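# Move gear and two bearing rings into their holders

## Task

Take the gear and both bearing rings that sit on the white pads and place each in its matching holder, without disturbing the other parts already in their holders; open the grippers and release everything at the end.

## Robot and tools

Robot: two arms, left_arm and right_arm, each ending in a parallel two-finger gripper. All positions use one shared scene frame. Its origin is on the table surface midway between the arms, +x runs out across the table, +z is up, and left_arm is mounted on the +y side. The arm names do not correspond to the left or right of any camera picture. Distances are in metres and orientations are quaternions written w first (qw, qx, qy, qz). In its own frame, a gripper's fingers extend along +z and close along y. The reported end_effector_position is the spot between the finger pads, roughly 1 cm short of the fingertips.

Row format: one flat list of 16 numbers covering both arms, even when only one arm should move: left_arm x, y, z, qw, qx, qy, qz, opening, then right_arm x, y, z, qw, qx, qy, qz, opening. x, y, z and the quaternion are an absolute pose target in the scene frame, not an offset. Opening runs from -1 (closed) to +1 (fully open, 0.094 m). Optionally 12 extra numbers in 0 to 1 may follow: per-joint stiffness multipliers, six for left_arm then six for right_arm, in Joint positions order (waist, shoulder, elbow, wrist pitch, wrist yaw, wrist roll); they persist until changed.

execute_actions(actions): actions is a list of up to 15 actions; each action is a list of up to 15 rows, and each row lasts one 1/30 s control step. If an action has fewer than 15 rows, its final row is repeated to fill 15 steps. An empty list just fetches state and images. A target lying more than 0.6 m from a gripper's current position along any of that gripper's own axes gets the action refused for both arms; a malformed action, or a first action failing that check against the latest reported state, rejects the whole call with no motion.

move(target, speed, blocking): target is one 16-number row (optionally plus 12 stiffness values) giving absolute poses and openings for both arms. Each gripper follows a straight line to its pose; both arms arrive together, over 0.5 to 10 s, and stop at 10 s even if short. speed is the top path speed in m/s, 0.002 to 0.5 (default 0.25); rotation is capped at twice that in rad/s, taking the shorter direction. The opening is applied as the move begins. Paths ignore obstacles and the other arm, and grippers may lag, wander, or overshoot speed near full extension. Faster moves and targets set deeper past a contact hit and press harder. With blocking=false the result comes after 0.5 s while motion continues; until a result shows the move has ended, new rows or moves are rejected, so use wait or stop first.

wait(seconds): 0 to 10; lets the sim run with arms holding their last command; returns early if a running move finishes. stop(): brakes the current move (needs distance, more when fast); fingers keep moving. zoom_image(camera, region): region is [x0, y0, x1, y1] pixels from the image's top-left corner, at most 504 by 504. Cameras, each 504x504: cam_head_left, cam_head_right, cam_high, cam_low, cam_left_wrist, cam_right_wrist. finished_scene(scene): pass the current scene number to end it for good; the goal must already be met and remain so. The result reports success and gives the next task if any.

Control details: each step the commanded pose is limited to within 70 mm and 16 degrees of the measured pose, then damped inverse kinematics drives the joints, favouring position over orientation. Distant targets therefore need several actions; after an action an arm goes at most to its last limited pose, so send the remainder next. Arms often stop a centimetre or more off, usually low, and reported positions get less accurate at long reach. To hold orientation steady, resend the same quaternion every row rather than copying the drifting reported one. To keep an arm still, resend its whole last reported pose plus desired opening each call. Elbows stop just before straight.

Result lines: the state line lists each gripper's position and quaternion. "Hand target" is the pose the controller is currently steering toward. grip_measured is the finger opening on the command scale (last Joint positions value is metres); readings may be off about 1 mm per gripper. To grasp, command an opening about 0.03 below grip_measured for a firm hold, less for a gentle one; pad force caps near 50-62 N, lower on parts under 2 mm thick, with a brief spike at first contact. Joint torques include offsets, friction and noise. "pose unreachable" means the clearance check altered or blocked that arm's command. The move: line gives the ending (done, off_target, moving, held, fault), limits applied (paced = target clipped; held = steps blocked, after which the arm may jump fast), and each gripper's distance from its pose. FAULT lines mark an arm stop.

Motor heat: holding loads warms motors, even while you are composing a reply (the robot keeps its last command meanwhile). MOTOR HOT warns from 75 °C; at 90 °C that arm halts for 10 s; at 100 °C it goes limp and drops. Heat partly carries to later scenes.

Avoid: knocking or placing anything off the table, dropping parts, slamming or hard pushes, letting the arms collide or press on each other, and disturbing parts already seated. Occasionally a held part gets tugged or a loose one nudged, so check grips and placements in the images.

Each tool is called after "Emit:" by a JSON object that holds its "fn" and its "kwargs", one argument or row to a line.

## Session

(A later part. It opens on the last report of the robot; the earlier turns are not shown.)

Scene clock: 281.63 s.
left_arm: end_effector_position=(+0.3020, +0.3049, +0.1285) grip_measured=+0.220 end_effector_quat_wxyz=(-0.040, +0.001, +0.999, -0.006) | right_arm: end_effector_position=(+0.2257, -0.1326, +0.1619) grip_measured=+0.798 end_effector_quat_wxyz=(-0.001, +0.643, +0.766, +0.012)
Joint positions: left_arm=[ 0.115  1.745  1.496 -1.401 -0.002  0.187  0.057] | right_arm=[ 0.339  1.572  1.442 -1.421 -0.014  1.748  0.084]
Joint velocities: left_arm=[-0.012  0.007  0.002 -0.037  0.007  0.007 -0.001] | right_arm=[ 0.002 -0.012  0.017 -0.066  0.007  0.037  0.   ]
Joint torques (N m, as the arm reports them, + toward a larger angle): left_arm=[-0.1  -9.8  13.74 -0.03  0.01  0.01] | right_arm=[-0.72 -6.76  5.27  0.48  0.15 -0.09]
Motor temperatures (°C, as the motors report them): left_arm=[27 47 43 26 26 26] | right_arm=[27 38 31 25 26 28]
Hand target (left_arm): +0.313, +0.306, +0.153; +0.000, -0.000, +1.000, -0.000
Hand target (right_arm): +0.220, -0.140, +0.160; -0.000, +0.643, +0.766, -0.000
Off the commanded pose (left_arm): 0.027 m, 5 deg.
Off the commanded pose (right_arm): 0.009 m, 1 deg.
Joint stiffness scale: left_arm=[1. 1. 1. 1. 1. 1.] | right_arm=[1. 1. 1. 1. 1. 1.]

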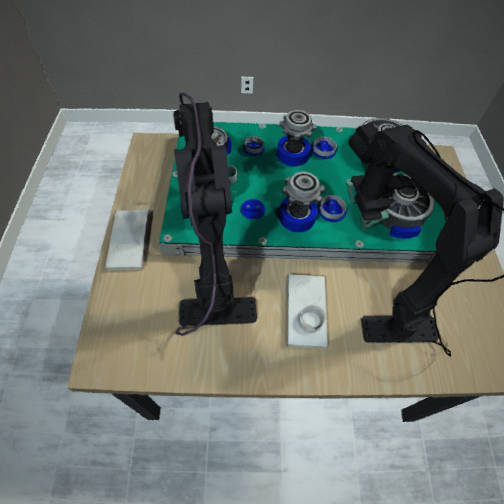

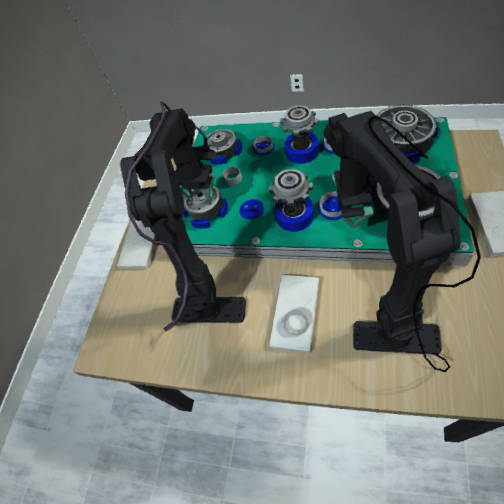

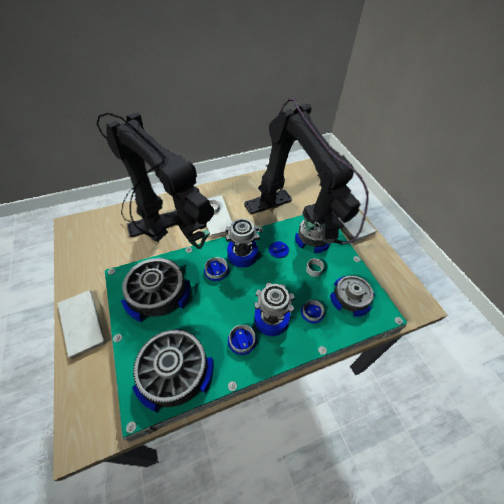

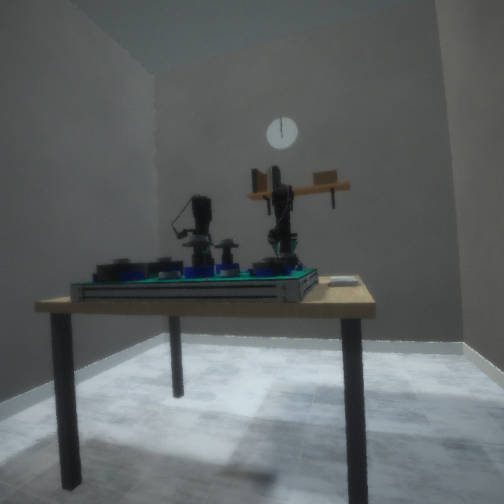

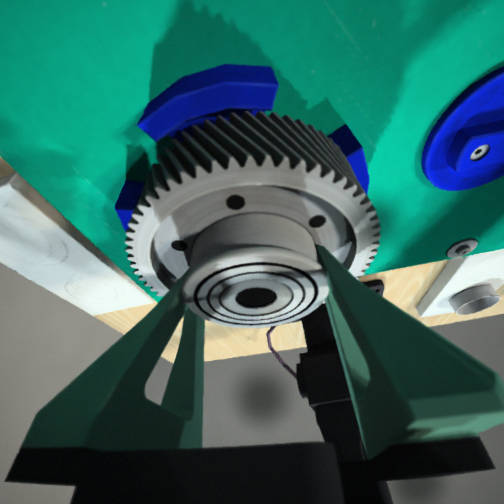

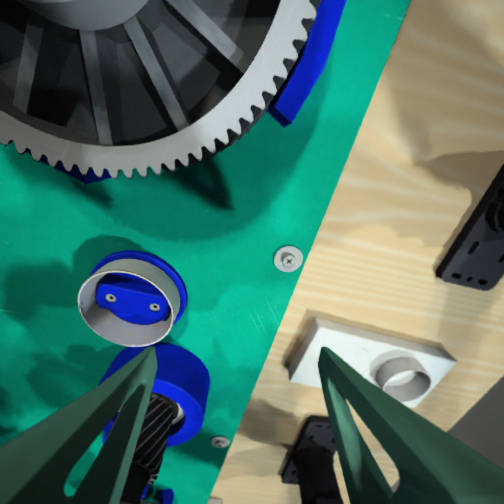

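Emit:
{"fn": "execute_actions", "kwargs": {
  "actions": [
    [[0.313,0.3065,0.153,0,0,1,0,0.187,0.220,-0.140,0.160,0,0.6428,0.766,0,0.80],[0.312,0.307,0.153,0,0,1,0,0.187,0.220,-0.140,0.160,0,0.6428,0.766,0,0.80],[0.311,0.3075,0.153,0,0,1,0,0.187,0.220,-0.140,0.160,0,0.6428,0.766,0,0.80],[0.311,0.308,0.153,0,0,1,0,0.187,0.220,-0.140,0.160,0,0.6428,0.766,0,0.80],[0.311,0.3085,0.153,0,0,1,0,0.187,0.220,-0.140,0.160,0,0.6428,0.766,0,0.80],[0.311,0.309,0.153,0,0,1,0,0.187,0.220,-0.140,0.160,0,0.6428,0.766,0,0.80],[0.311,0.3095,0.153,0,0,1,0,0.187,0.220,-0.140,0.160,0,0.6428,0.766,0,0.80],[0.311,0.310,0.153,0,0,1,0,0.187,0.220,-0.140,0.160,0,0.6428,0.766,0,0.80],[0.311,0.3104,0.153,0,0,1,0,0.187,0.220,-0.140,0.160,0,0.6428,0.766,0,0.80],[0.311,0.3108,0.153,0,0,1,0,0.187,0.220,-0.140,0.160,0,0.6428,0.766,0,0.80],[0.311,0.3112,0.153,0,0,1,0,0.187,0.220,-0.140,0.160,0,0.6428,0.766,0,0.80]]
  ]
}}

Emit:
{"fn": "zoom_image", "kwargs": {
  "camera": "cam_left_wrist",
  "region": [90, 50, 400, 300]
}}

Scene clock: 288.77 s.
left_arm: end_effector_position=(+0.3020, +0.3059, +0.1285) grip_measured=+0.220 end_effector_quat_wxyz=(-0.039, +0.002, +0.999, -0.007) | right_arm: end_effector_position=(+0.2257, -0.1326, +0.1619) grip_measured=+0.798 end_effector_quat_wxyz=(-0.001, +0.643, +0.766, +0.012)
Joint positions: left_arm=[ 0.119  1.745  1.496 -1.4   -0.001  0.193  0.057] | right_arm=[ 0.339  1.572  1.442 -1.421 -0.014  1.748  0.084]
Joint velocities: left_arm=[ 0.022 -0.007 -0.002  0.007  0.037  0.007  0.001] | right_arm=[ 0.002  0.002 -0.017 -0.037 -0.007 -0.168 -0.001]
Joint torques (N m, as the arm reports them, + toward a larger angle): left_arm=[  0.7  -10.23  13.06   0.02  -0.02   0.09] | right_arm=[-0.72 -6.75  5.26  0.49  0.15 -0.1 ]
Motor temperatures (°C, as the motors report them): left_arm=[27 47 44 26 26 26] | right_arm=[27 37 31 25 26 28]
Hand target (left_arm): +0.310, +0.311, +0.153; -0.000, -0.001, +1.000, +0.001
Hand target (right_arm): +0.220, -0.140, +0.160; -0.000, +0.643, +0.766, -0.000
Off the commanded pose (left_arm): 0.027 m, 5 deg.
Off the commanded pose (right_arm): 0.009 m, 1 deg.
Joint stiffness scale: left_arm=[1. 1. 1. 1. 1. 1.] | right_arm=[1. 1. 1. 1. 1. 1.]

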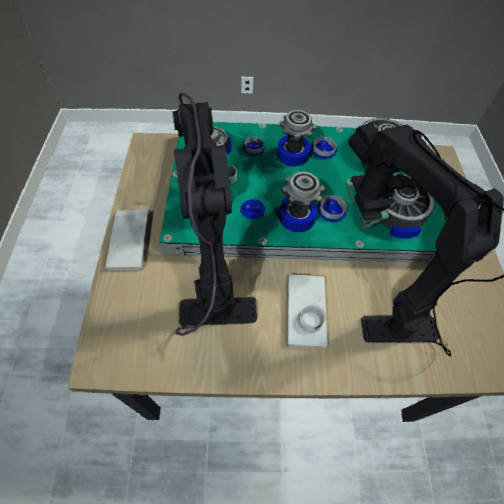

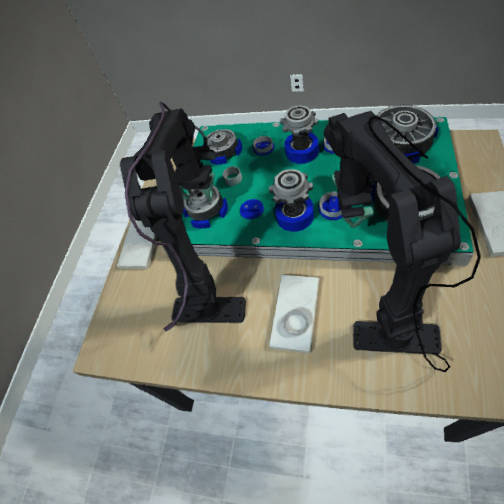

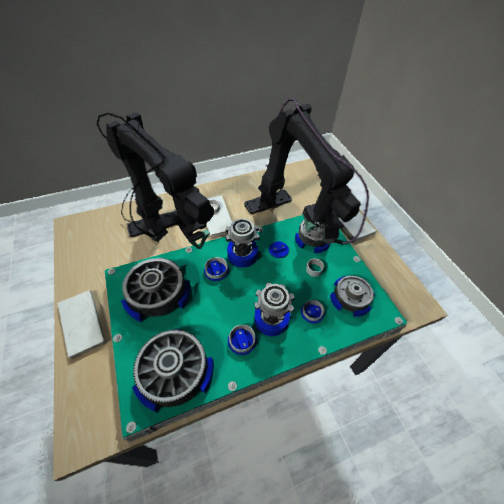

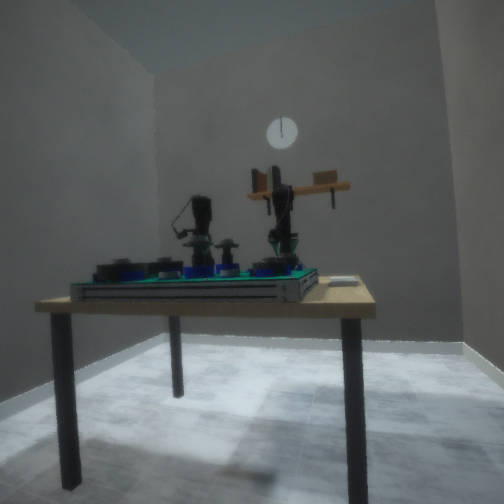

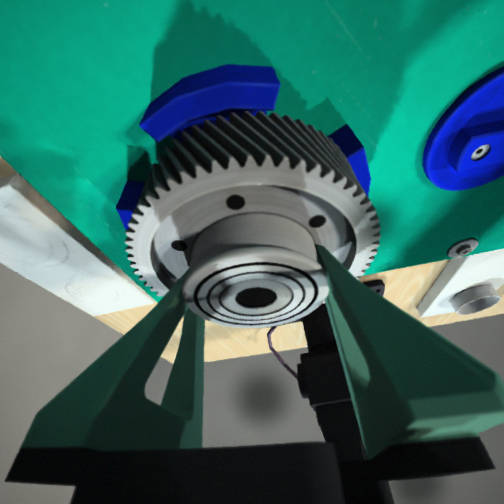

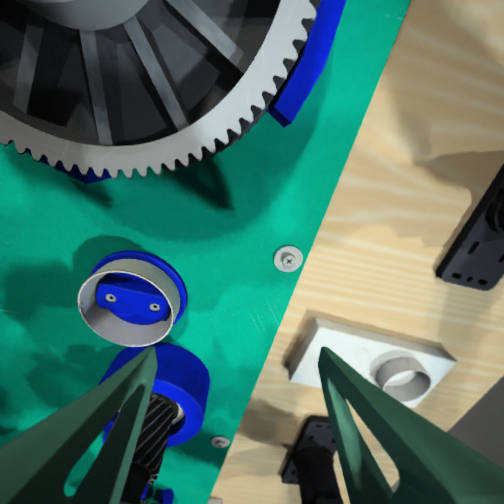

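Region (90, 50, 400, 300) of cam_left_wrist's 504x504 image, scaled by 1.626, with more detail than that image has; it fills the top 406 rows of this view, and the rest is white.

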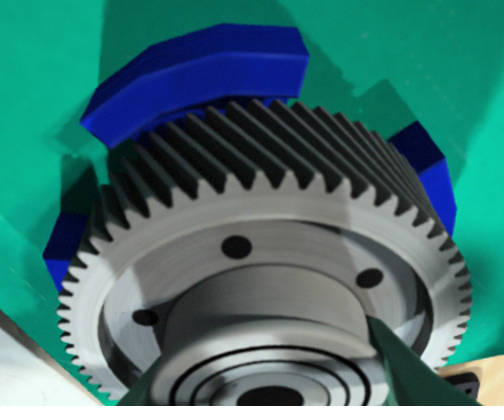

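Emit:
{"fn": "execute_actions", "kwargs": {
  "actions": [
    [[0.311,0.310,0.152,0,0,1,0,0.187,0.220,-0.140,0.160,0,0.6428,0.766,0,0.80],[0.311,0.309,0.151,0,0,1,0,0.187,0.220,-0.140,0.160,0,0.6428,0.766,0,0.80],[0.311,0.308,0.150,0,0,1,0,0.187,0.220,-0.140,0.160,0,0.6428,0.766,0,0.80],[0.311,0.307,0.149,0,0,1,0,0.187,0.220,-0.140,0.160,0,0.6428,0.766,0,0.80],[0.311,0.307,0.148,0,0,1,0,0.187,0.220,-0.140,0.160,0,0.6428,0.766,0,0.80],[0.311,0.307,0.147,0,0,1,0,0.187,0.220,-0.140,0.160,0,0.6428,0.766,0,0.80],[0.311,0.307,0.146,0,0,1,0,0.187,0.220,-0.140,0.160,0,0.6428,0.766,0,0.80],[0.311,0.307,0.145,0,0,1,0,0.187,0.220,-0.140,0.160,0,0.6428,0.766,0,0.80],[0.311,0.307,0.144,0,0,1,0,0.187,0.220,-0.140,0.160,0,0.6428,0.766,0,0.80],[0.311,0.307,0.143,0,0,1,0,0.187,0.220,-0.140,0.160,0,0.6428,0.766,0,0.80]],
    [[0.311,0.307,0.143,0,0,1,0,0.187,0.220,-0.140,0.160,0,0.6428,0.766,0,0.80]]
  ]
}}

Emit:
{"fn": "zoom_image", "kwargs": {
  "camera": "cam_left_wrist",
  "region": [90, 50, 400, 300]
}}

Scene clock: 294.83 s.
left_arm: end_effector_position=(+0.3022, +0.3058, +0.1279) grip_measured=+0.220 end_effector_quat_wxyz=(-0.039, +0.002, +0.999, -0.008) | right_arm: end_effector_position=(+0.2257, -0.1326, +0.1619) grip_measured=+0.798 end_effector_quat_wxyz=(-0.001, +0.643, +0.766, +0.012)
Joint positions: left_arm=[ 0.119  1.745  1.493 -1.397  0.     0.193  0.057] | right_arm=[ 0.339  1.572  1.442 -1.421 -0.014  1.748  0.084]
Joint velocities: left_arm=[-0.007 -0.002  0.012 -0.037 -0.022 -0.022 -0.001] | right_arm=[-0.027  0.022 -0.022  0.007  0.007 -0.007 -0.   ]
Joint torques (N m, as the arm reports them, + toward a larger angle): left_arm=[ -0.05 -10.32   8.98   0.29   0.    -0.01] | right_arm=[-0.72 -6.75  5.27  0.48  0.14 -0.1 ]
Motor temperatures (°C, as the motors report them): left_arm=[27 48 44 26 26 26] | right_arm=[27 37 31 25 26 28]
Hand target (left_arm): +0.311, +0.307, +0.143; -0.000, -0.000, +1.000, -0.000
Hand target (right_arm): +0.220, -0.140, +0.160; -0.000, +0.643, +0.766, -0.000
Off the commanded pose (left_arm): 0.018 m, 5 deg.
Off the commanded pose (right_arm): 0.009 m, 1 deg.
Joint stiffness scale: left_arm=[1. 1. 1. 1. 1. 1.] | right_arm=[1. 1. 1. 1. 1. 1.]

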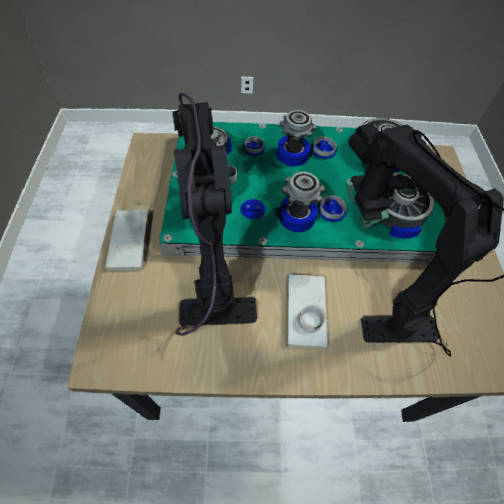

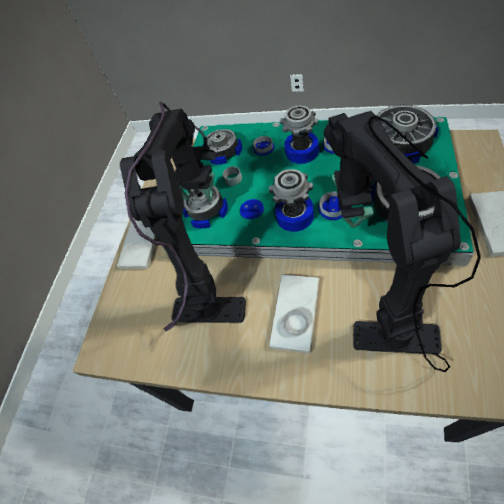

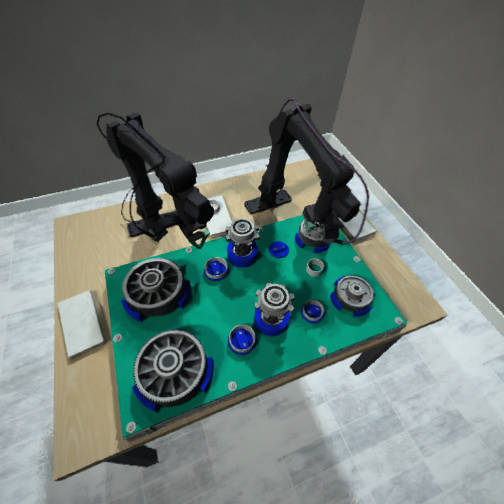

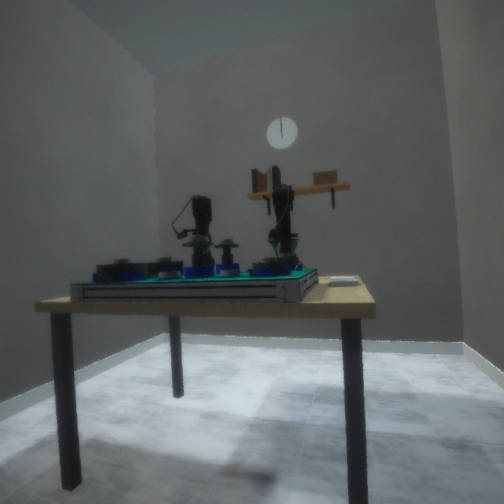

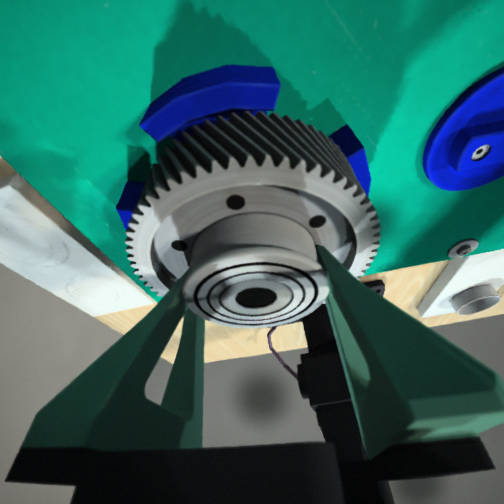

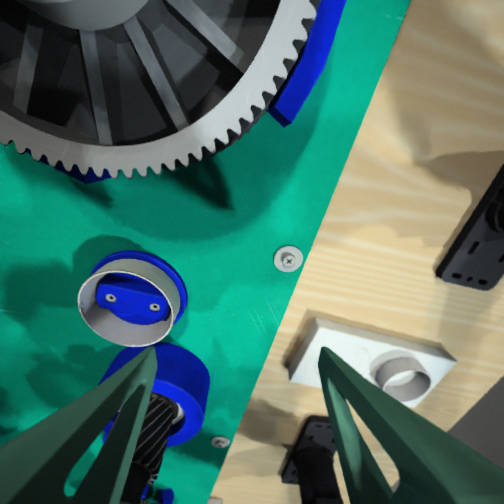

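Region (90, 50, 400, 300) of cam_left_wrist's 504x504 image, scaled by 1.626, with more detail than that image has; it fills the top 406 rows of this view, and the rest is white.

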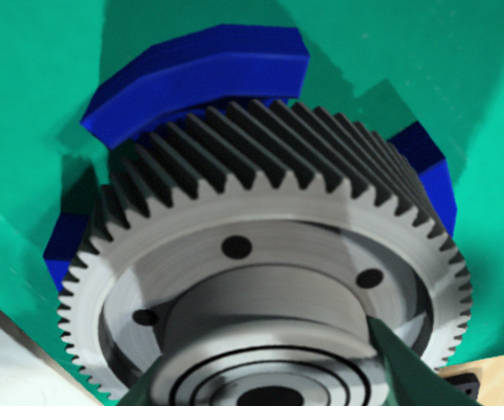

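Emit:
{"fn": "zoom_image", "kwargs": {
  "camera": "cam_head_right",
  "region": [170, 175, 240, 235]
}}

Emit:
{"fn": "zoom_image", "kwargs": {
  "camera": "cam_high",
  "region": [285, 205, 355, 265]
}}

Region (170, 175, 240, 235) of cam_head_right's 504x504 image, scaled by 7.200, with more detail than that image has; it fills the top 432 rows of this view, and the rest is white.

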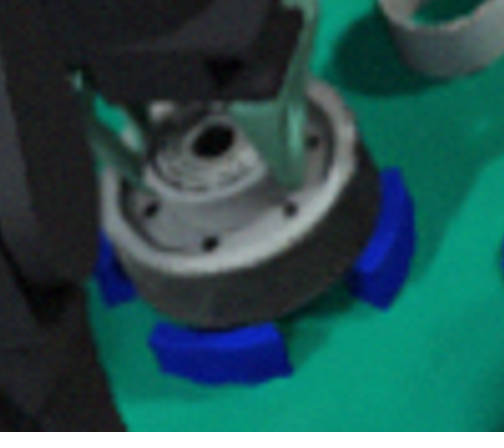

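Region (285, 205, 355, 265) of cam_high's 504x504 image, scaled by 7.200, with more detail than that image has; it fills the top 432 rows of this view, and the rest is white.

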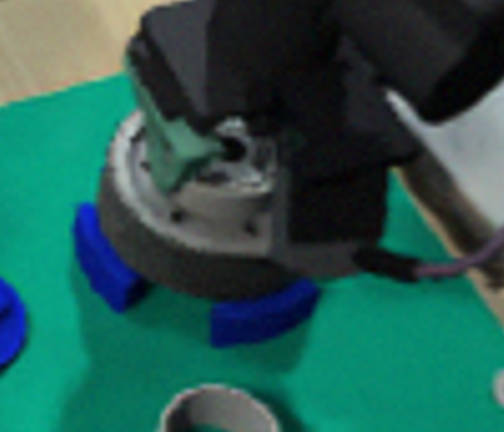

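Emit:
{"fn": "execute_actions", "kwargs": {
  "actions": [
    [[0.311,0.3075,0.144,0,0,1,0,0.187,0.220,-0.140,0.160,0,0.6428,0.766,0,0.80],[0.311,0.308,0.145,0,0,1,0,0.187,0.220,-0.140,0.160,0,0.6428,0.766,0,0.80],[0.311,0.3085,0.146,0,0,1,0,0.187,0.220,-0.140,0.160,0,0.6428,0.766,0,0.80],[0.311,0.309,0.147,0,0,1,0,0.187,0.220,-0.140,0.160,0,0.6428,0.766,0,0.80],[0.311,0.3095,0.147,0,0,1,0,0.187,0.220,-0.140,0.160,0,0.6428,0.766,0,0.80],[0.311,0.310,0.147,0,0,1,0,0.187,0.220,-0.140,0.160,0,0.6428,0.766,0,0.80],[0.311,0.3105,0.147,0,0,1,0,0.187,0.220,-0.140,0.160,0,0.6428,0.766,0,0.80],[0.311,0.311,0.147,0,0,1,0,0.187,0.220,-0.140,0.160,0,0.6428,0.766,0,0.80],[0.311,0.3114,0.147,0,0,1,0,0.187,0.220,-0.140,0.160,0,0.6428,0.766,0,0.80],[0.311,0.3118,0.147,0,0,1,0,0.187,0.220,-0.140,0.160,0,0.6428,0.766,0,0.80],[0.311,0.3122,0.147,0,0,1,0,0.187,0.220,-0.140,0.160,0,0.6428,0.766,0,0.80]],
    [[0.311,0.3122,0.147,0,0,1,0,0.187,0.220,-0.140,0.160,0,0.6428,0.766,0,0.80]]
  ]
}}

Emit:
{"fn": "zoom_image", "kwargs": {
  "camera": "cam_left_wrist",
  "region": [90, 50, 400, 300]
}}

Scene clock: 306.20 s.
left_arm: end_effector_position=(+0.3021, +0.3062, +0.1279) grip_measured=+0.220 end_effector_quat_wxyz=(-0.038, +0.001, +0.999, -0.010) | right_arm: end_effector_position=(+0.2257, -0.1326, +0.1619) grip_measured=+0.798 end_effector_quat_wxyz=(-0.001, +0.643, +0.766, +0.012)
Joint positions: left_arm=[ 0.123  1.745  1.493 -1.397  0.005  0.197  0.057] | right_arm=[ 0.339  1.572  1.442 -1.421 -0.014  1.748  0.084]
Joint velocities: left_arm=[ 0.002  0.012 -0.007  0.022 -0.051 -0.007  0.001] | right_arm=[ 0.002  0.007 -0.002 -0.037  0.022 -0.022 -0.001]
Joint torques (N m, as the arm reports them, + toward a larger angle): left_arm=[  0.64 -10.27  10.92   0.17  -0.06   0.09] | right_arm=[-0.73 -6.76  5.26  0.48  0.15 -0.1 ]
Motor temperatures (°C, as the motors report them): left_arm=[27 48 43 26 26 26] | right_arm=[27 37 31 25 26 28]
Hand target (left_arm): +0.310, +0.312, +0.147; -0.000, -0.001, +1.000, +0.000
Hand target (right_arm): +0.220, -0.140, +0.160; -0.000, +0.643, +0.766, -0.000
Off the commanded pose (left_arm): 0.022 m, 5 deg.
Off the commanded pose (right_arm): 0.009 m, 1 deg.
Joint stiffness scale: left_arm=[1. 1. 1. 1. 1. 1.] | right_arm=[1. 1. 1. 1. 1. 1.]

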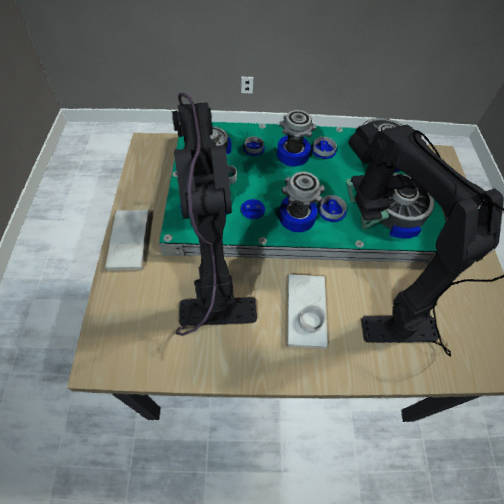

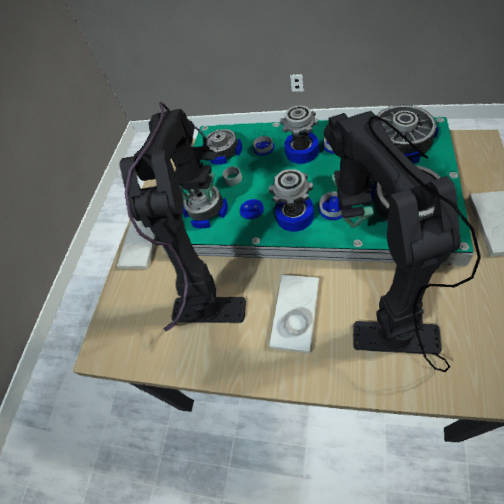

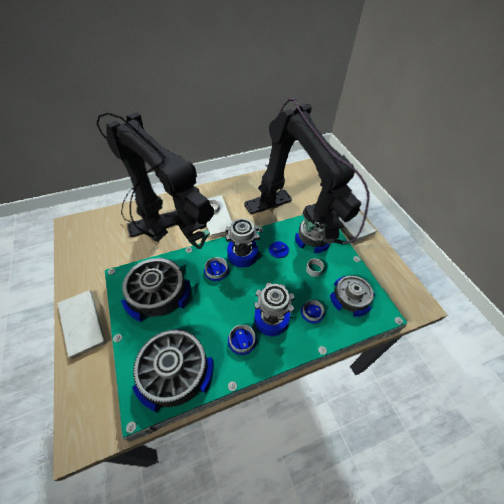

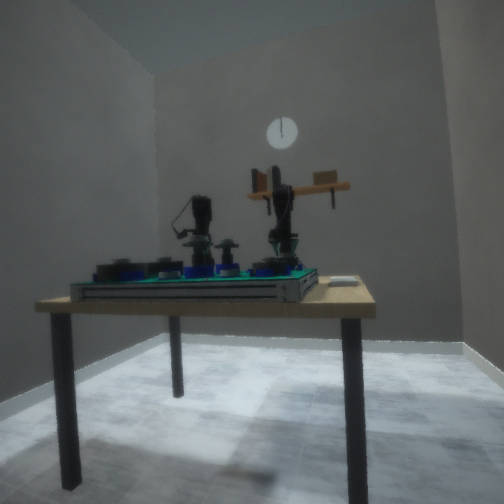

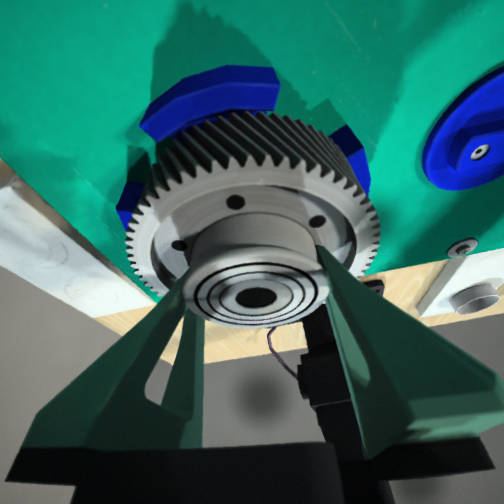

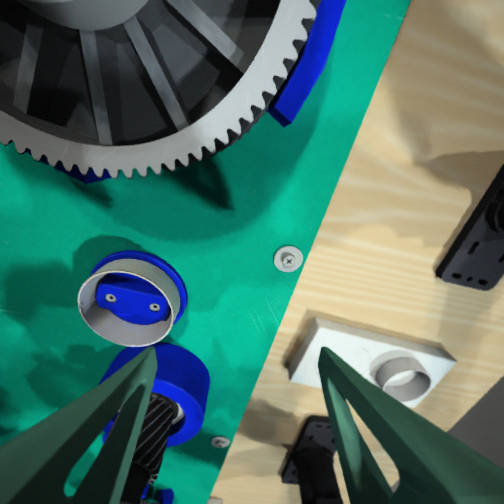

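Region (90, 50, 400, 300) of cam_left_wrist's 504x504 image, scaled by 1.626, with more detail than that image has; it fills the top 406 rows of this view, and the rest is white.

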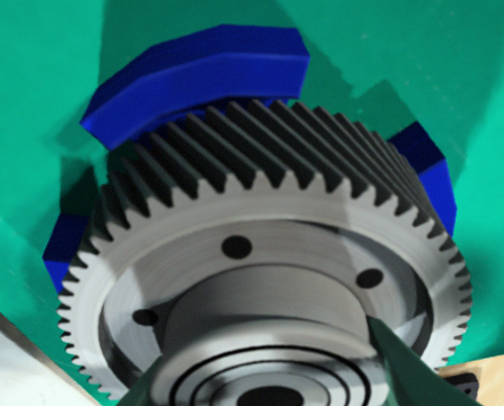

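Emit:
{"fn": "execute_actions", "kwargs": {
  "actions": [
    [[0.3105,0.3115,0.146,0.002,0,1,0,0.187,0.220,-0.140,0.160,0,0.6428,0.766,0,0.80],[0.310,0.311,0.145,0.004,0,1,0,0.187,0.220,-0.140,0.160,0,0.6428,0.766,0,0.80],[0.3095,0.3105,0.144,0.006,0,1,0,0.187,0.220,-0.140,0.160,0,0.6428,0.766,0,0.80],[0.309,0.310,0.143,0.008,0,1,0,0.187,0.220,-0.140,0.160,0,0.6428,0.766,0,0.80],[0.309,0.3095,0.142,0.010,0,1,0,0.187,0.220,-0.140,0.160,0,0.6428,0.766,0,0.80],[0.309,0.309,0.141,0.012,0,1,0,0.187,0.220,-0.140,0.160,0,0.6428,0.766,0,0.80],[0.309,0.309,0.140,0.014,0,1,0,0.187,0.220,-0.140,0.160,0,0.6428,0.766,0,0.80]],
    [[0.309,0.309,0.140,0.014,0,1,0,0.187,0.220,-0.140,0.160,0,0.6428,0.766,0,0.80]]
  ]
}}

Emit:
{"fn": "zoom_image", "kwargs": {
  "camera": "cam_left_wrist",
  "region": [90, 50, 400, 300]
}}

Scene clock: 318.20 s.
left_arm: end_effector_position=(+0.3022, +0.3058, +0.1263) grip_measured=+0.220 end_effector_quat_wxyz=(-0.025, +0.000, +1.000, -0.011) | right_arm: end_effector_position=(+0.2257, -0.1326, +0.1619) grip_measured=+0.798 end_effector_quat_wxyz=(-0.001, +0.643, +0.766, +0.012)
Joint positions: left_arm=[ 0.125  1.721  1.46  -1.362  0.011  0.197  0.057] | right_arm=[ 0.339  1.572  1.442 -1.421 -0.014  1.748  0.084]
Joint velocities: left_arm=[ 0.002 -0.012  0.012 -0.037  0.066 -0.037 -0.001] | right_arm=[-0.027 -0.002 -0.002  0.051  0.007 -0.007 -0.001]
Joint torques (N m, as the arm reports them, + toward a larger angle): left_arm=[  0.36 -10.7    7.69   0.43  -0.05   0.04] | right_arm=[-0.73 -6.76  5.26  0.48  0.15 -0.1 ]
Motor temperatures (°C, as the motors report them): left_arm=[27 48 43 26 26 26] | right_arm=[27 37 30 25 26 28]
Hand target (left_arm): +0.309, +0.309, +0.140; +0.013, -0.001, +1.000, +0.000
Hand target (right_arm): +0.220, -0.140, +0.160; -0.000, +0.643, +0.766, -0.000
Off the commanded pose (left_arm): 0.016 m, 5 deg.
Off the commanded pose (right_arm): 0.009 m, 1 deg.
Joint stiffness scale: left_arm=[1. 1. 1. 1. 1. 1.] | right_arm=[1. 1. 1. 1. 1. 1.]

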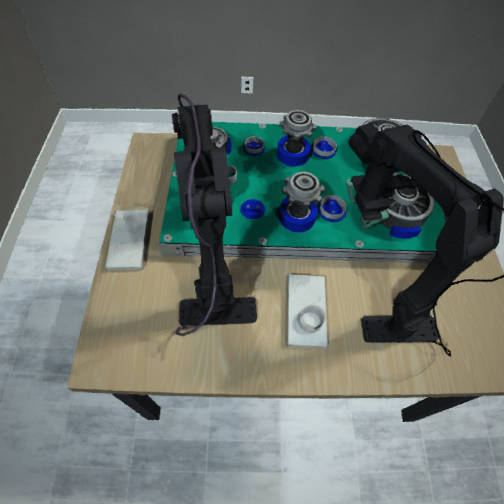

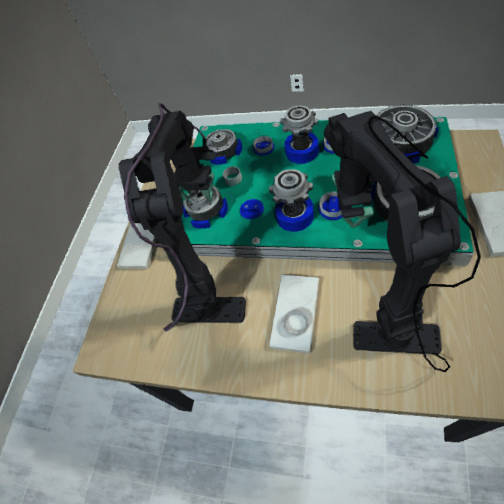

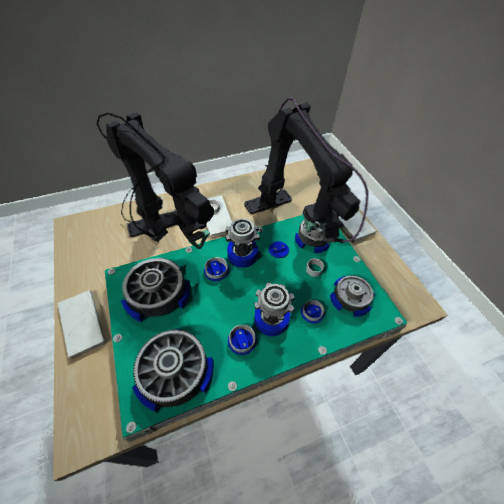

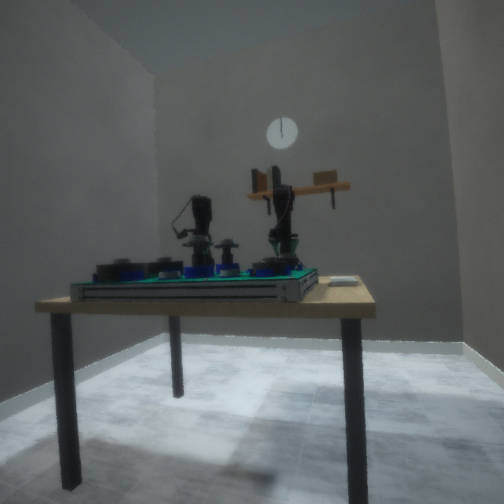

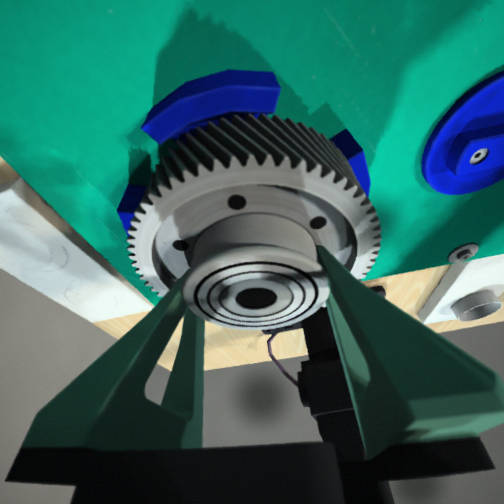

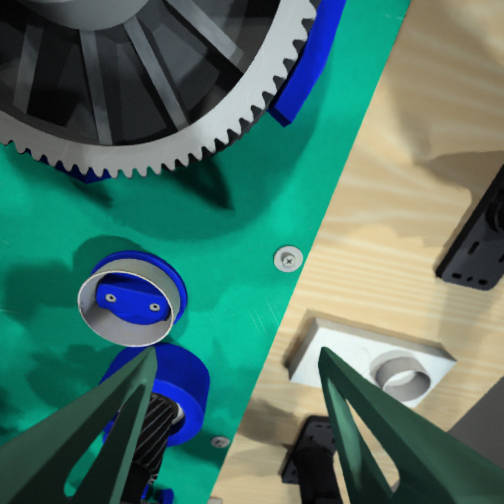

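Region (90, 50, 400, 300) of cam_left_wrist's 504x504 image, scaled by 1.626, with more detail than that image has; it fills the top 406 rows of this view, and the rest is white.

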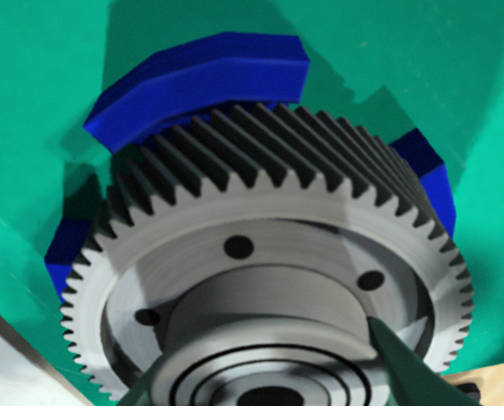

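Emit:
{"fn": "execute_actions", "kwargs": {
  "actions": [
    [[0.309,0.308,0.141,0.014,0,1,0,0.187,0.220,-0.140,0.160,0,0.6428,0.766,0,0.80],[0.309,0.307,0.142,0.014,0,1,0,0.187,0.220,-0.140,0.160,0,0.6428,0.766,0,0.80],[0.309,0.306,0.143,0.014,0,1,0,0.187,0.220,-0.140,0.160,0,0.6428,0.766,0,0.80],[0.309,0.305,0.144,0.014,0,1,0,0.187,0.220,-0.140,0.160,0,0.6428,0.766,0,0.80],[0.309,0.3045,0.145,0.014,0,1,0,0.187,0.220,-0.140,0.160,0,0.6428,0.766,0,0.80],[0.309,0.304,0.145,0.014,0,1,0,0.187,0.220,-0.140,0.160,0,0.6428,0.766,0,0.80],[0.309,0.3035,0.145,0.014,0,1,0,0.187,0.220,-0.140,0.160,0,0.6428,0.766,0,0.80],[0.309,0.303,0.145,0.014,0,1,0,0.187,0.220,-0.140,0.160,0,0.6428,0.766,0,0.80],[0.309,0.3025,0.145,0.014,0,1,0,0.187,0.220,-0.140,0.160,0,0.6428,0.766,0,0.80],[0.309,0.302,0.145,0.014,0,1,0,0.187,0.220,-0.140,0.160,0,0.6428,0.766,0,0.80],[0.309,0.3016,0.145,0.014,0,1,0,0.187,0.220,-0.140,0.160,0,0.6428,0.766,0,0.80],[0.309,0.3012,0.145,0.014,0,1,0,0.187,0.220,-0.140,0.160,0,0.6428,0.766,0,0.80]],
    [[0.309,0.3012,0.145,0.014,0,1,0,0.187,0.220,-0.140,0.160,0,0.6428,0.766,0,0.80]]
  ]
}}

Emit:
{"fn": "zoom_image", "kwargs": {
  "camera": "cam_left_wrist",
  "region": [90, 50, 400, 300]
}}

Scene clock: 327.13 s.
left_arm: end_effector_position=(+0.3022, +0.3057, +0.1263) grip_measured=+0.220 end_effector_quat_wxyz=(-0.025, -0.001, +1.000, -0.011) | right_arm: end_effector_position=(+0.2257, -0.1326, +0.1619) grip_measured=+0.798 end_effector_quat_wxyz=(-0.001, +0.643, +0.766, +0.012)
Joint positions: left_arm=[ 0.125  1.721  1.46  -1.362  0.011  0.193  0.057] | right_arm=[ 0.339  1.572  1.442 -1.421 -0.014  1.748  0.084]
Joint velocities: left_arm=[-0.007  0.022  0.002 -0.066  0.051  0.022  0.001] | right_arm=[-0.002  0.002  0.022  0.007 -0.022 -0.066  0.   ]
Joint torques (N m, as the arm reports them, + toward a larger angle): left_arm=[ -1.33 -11.21   8.79   0.27  -0.06  -0.19] | right_arm=[-0.73 -6.76  5.27  0.48  0.15 -0.09]
Motor temperatures (°C, as the motors report them): left_arm=[27 48 42 26 26 26] | right_arm=[27 37 30 25 26 28]
Hand target (left_arm): +0.309, +0.301, +0.145; +0.014, -0.001, +1.000, -0.001
Hand target (right_arm): +0.220, -0.140, +0.160; -0.000, +0.643, +0.766, -0.000
Off the commanded pose (left_arm): 0.020 m, 5 deg.
Off the commanded pose (right_arm): 0.009 m, 1 deg.
Joint stiffness scale: left_arm=[1. 1. 1. 1. 1. 1.] | right_arm=[1. 1. 1. 1. 1. 1.]

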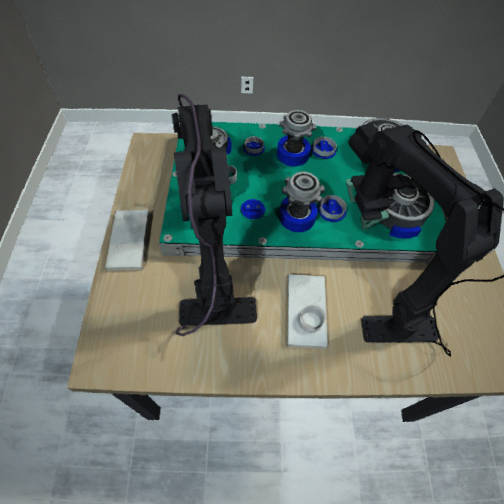

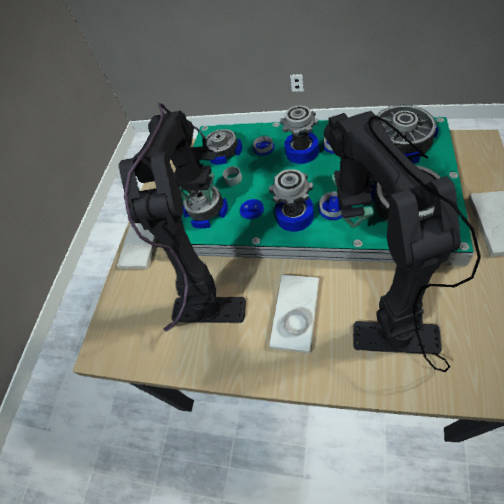

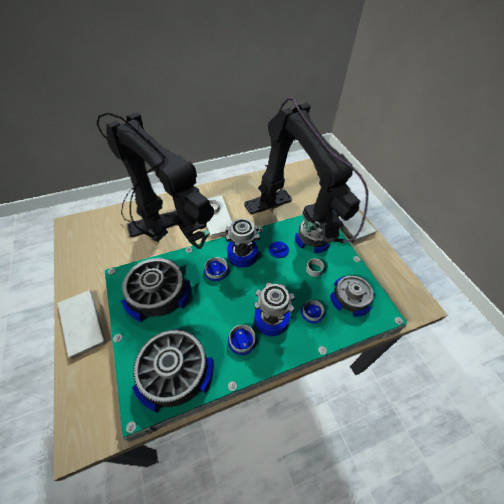

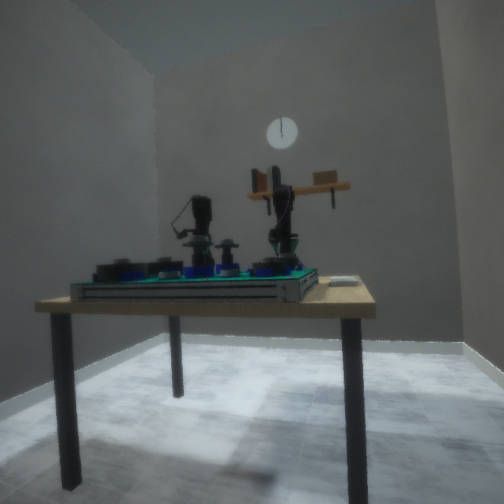

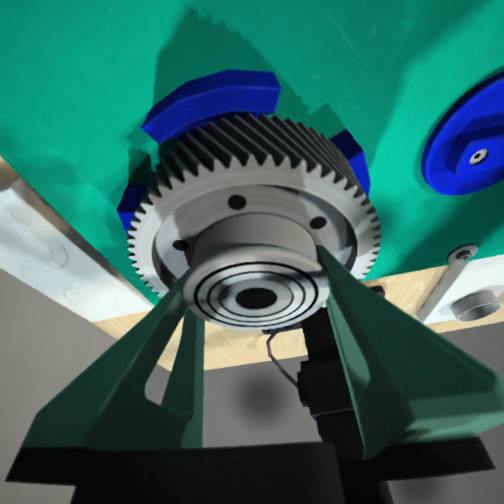

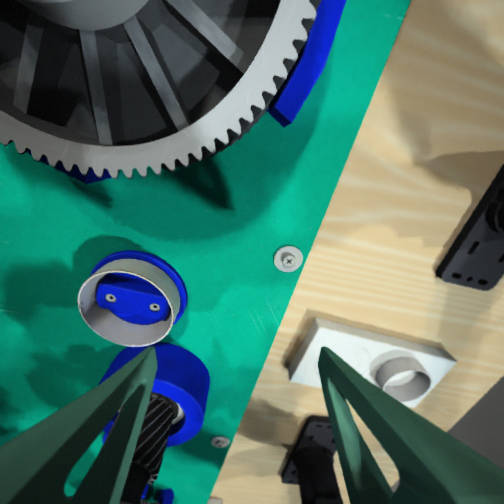

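Region (90, 50, 400, 300) of cam_left_wrist's 504x504 image, scaled by 1.626, with more detail than that image has; it fills the top 406 rows of this view, and the rest is white.

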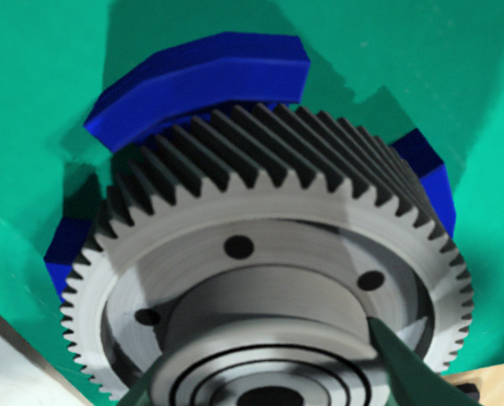

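Emit:
{"fn": "execute_actions", "kwargs": {
  "actions": []
}}

Scene clock: 334.87 s.
left_arm: end_effector_position=(+0.3022, +0.3057, +0.1263) grip_measured=+0.220 end_effector_quat_wxyz=(-0.025, -0.001, +1.000, -0.011) | right_arm: end_effector_position=(+0.2257, -0.1326, +0.1619) grip_measured=+0.798 end_effector_quat_wxyz=(-0.001, +0.643, +0.766, +0.012)
Joint positions: left_arm=[ 0.125  1.721  1.46  -1.362  0.011  0.193  0.057] | right_arm=[ 0.339  1.572  1.442 -1.421 -0.014  1.748  0.084]
Joint velocities: left_arm=[-0.007 -0.017 -0.007 -0.022  0.037  0.022  0.   ] | right_arm=[ 0.017 -0.002 -0.002  0.007 -0.051  0.007 -0.001]
Joint torques (N m, as the arm reports them, + toward a larger angle): left_arm=[ -1.31 -11.17   8.86   0.24  -0.03  -0.18] | right_arm=[-0.73 -6.74  5.26  0.48  0.15 -0.1 ]
Motor temperatures (°C, as the motors report them): left_arm=[27 49 41 26 26 26] | right_arm=[27 37 30 25 26 28]
Hand target (left_arm): +0.309, +0.301, +0.145; +0.014, -0.001, +1.000, -0.001
Hand target (right_arm): +0.220, -0.140, +0.160; -0.000, +0.643, +0.766, -0.000
Off the commanded pose (left_arm): 0.020 m, 5 deg.
Off the commanded pose (right_arm): 0.009 m, 1 deg.
Joint stiffness scale: left_arm=[1. 1. 1. 1. 1. 1.] | right_arm=[1. 1. 1. 1. 1. 1.]

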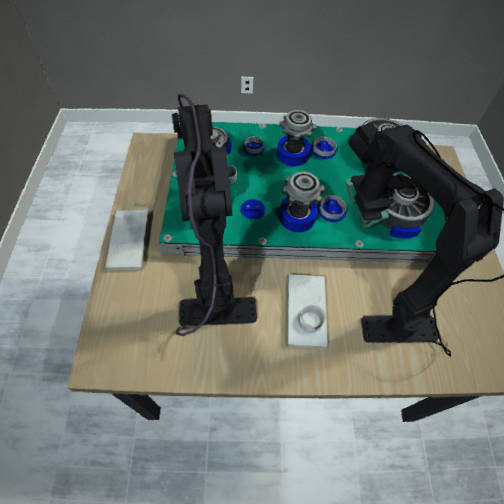

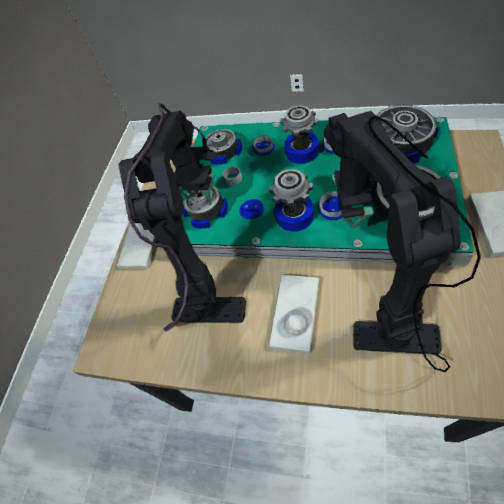

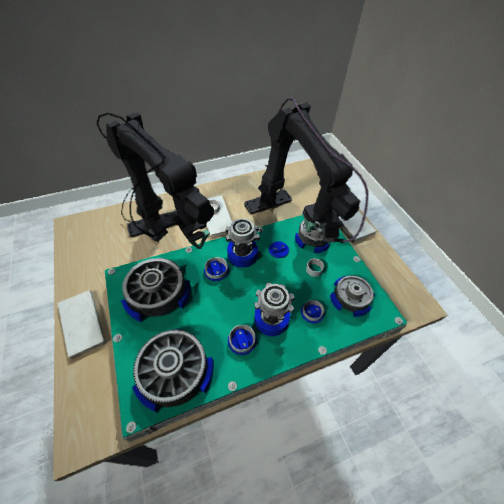

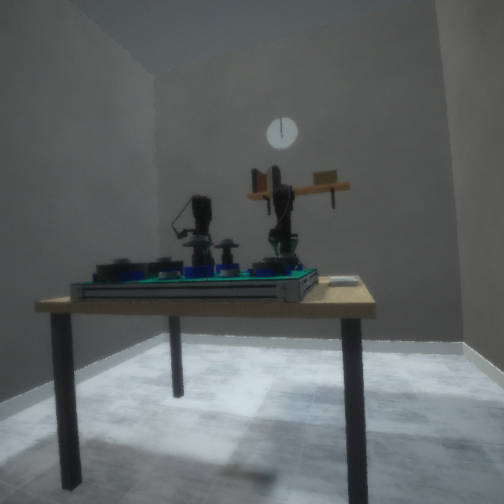

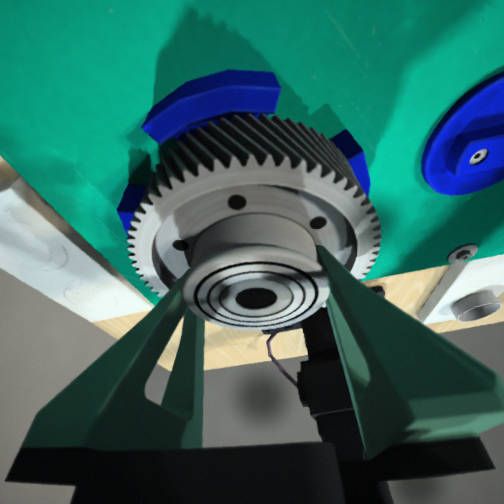

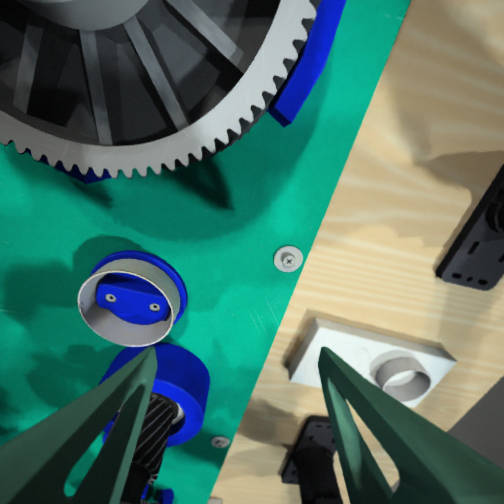

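Emit:
{"fn": "zoom_image", "kwargs": {
  "camera": "cam_high",
  "region": [260, 180, 380, 280]
}}

Emit:
{"fn": "zoom_image", "kwargs": {
  "camera": "cam_head_right",
  "region": [150, 150, 270, 250]
}}

Region (260, 180, 380, 280) of cam_high's 504x504 image, scaled by 4.200, with more detail than that image has.

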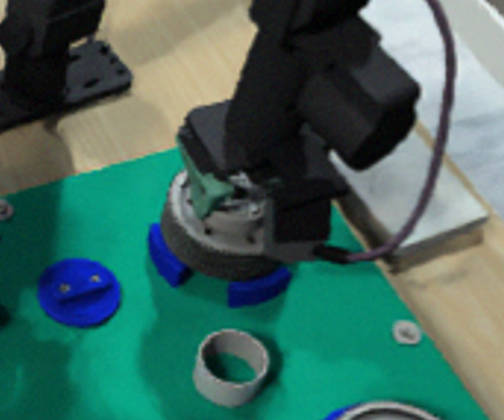

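Region (150, 150, 270, 250) of cam_head_right's 504x504 image, scaled by 4.200, with more detail than that image has.

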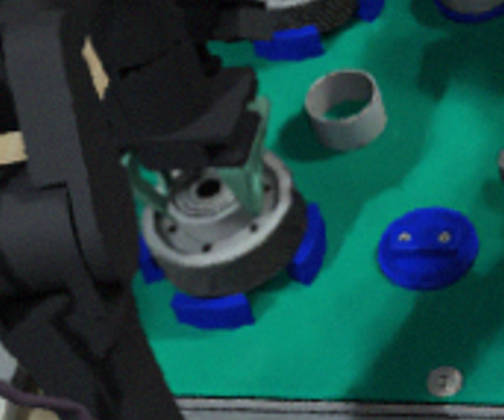

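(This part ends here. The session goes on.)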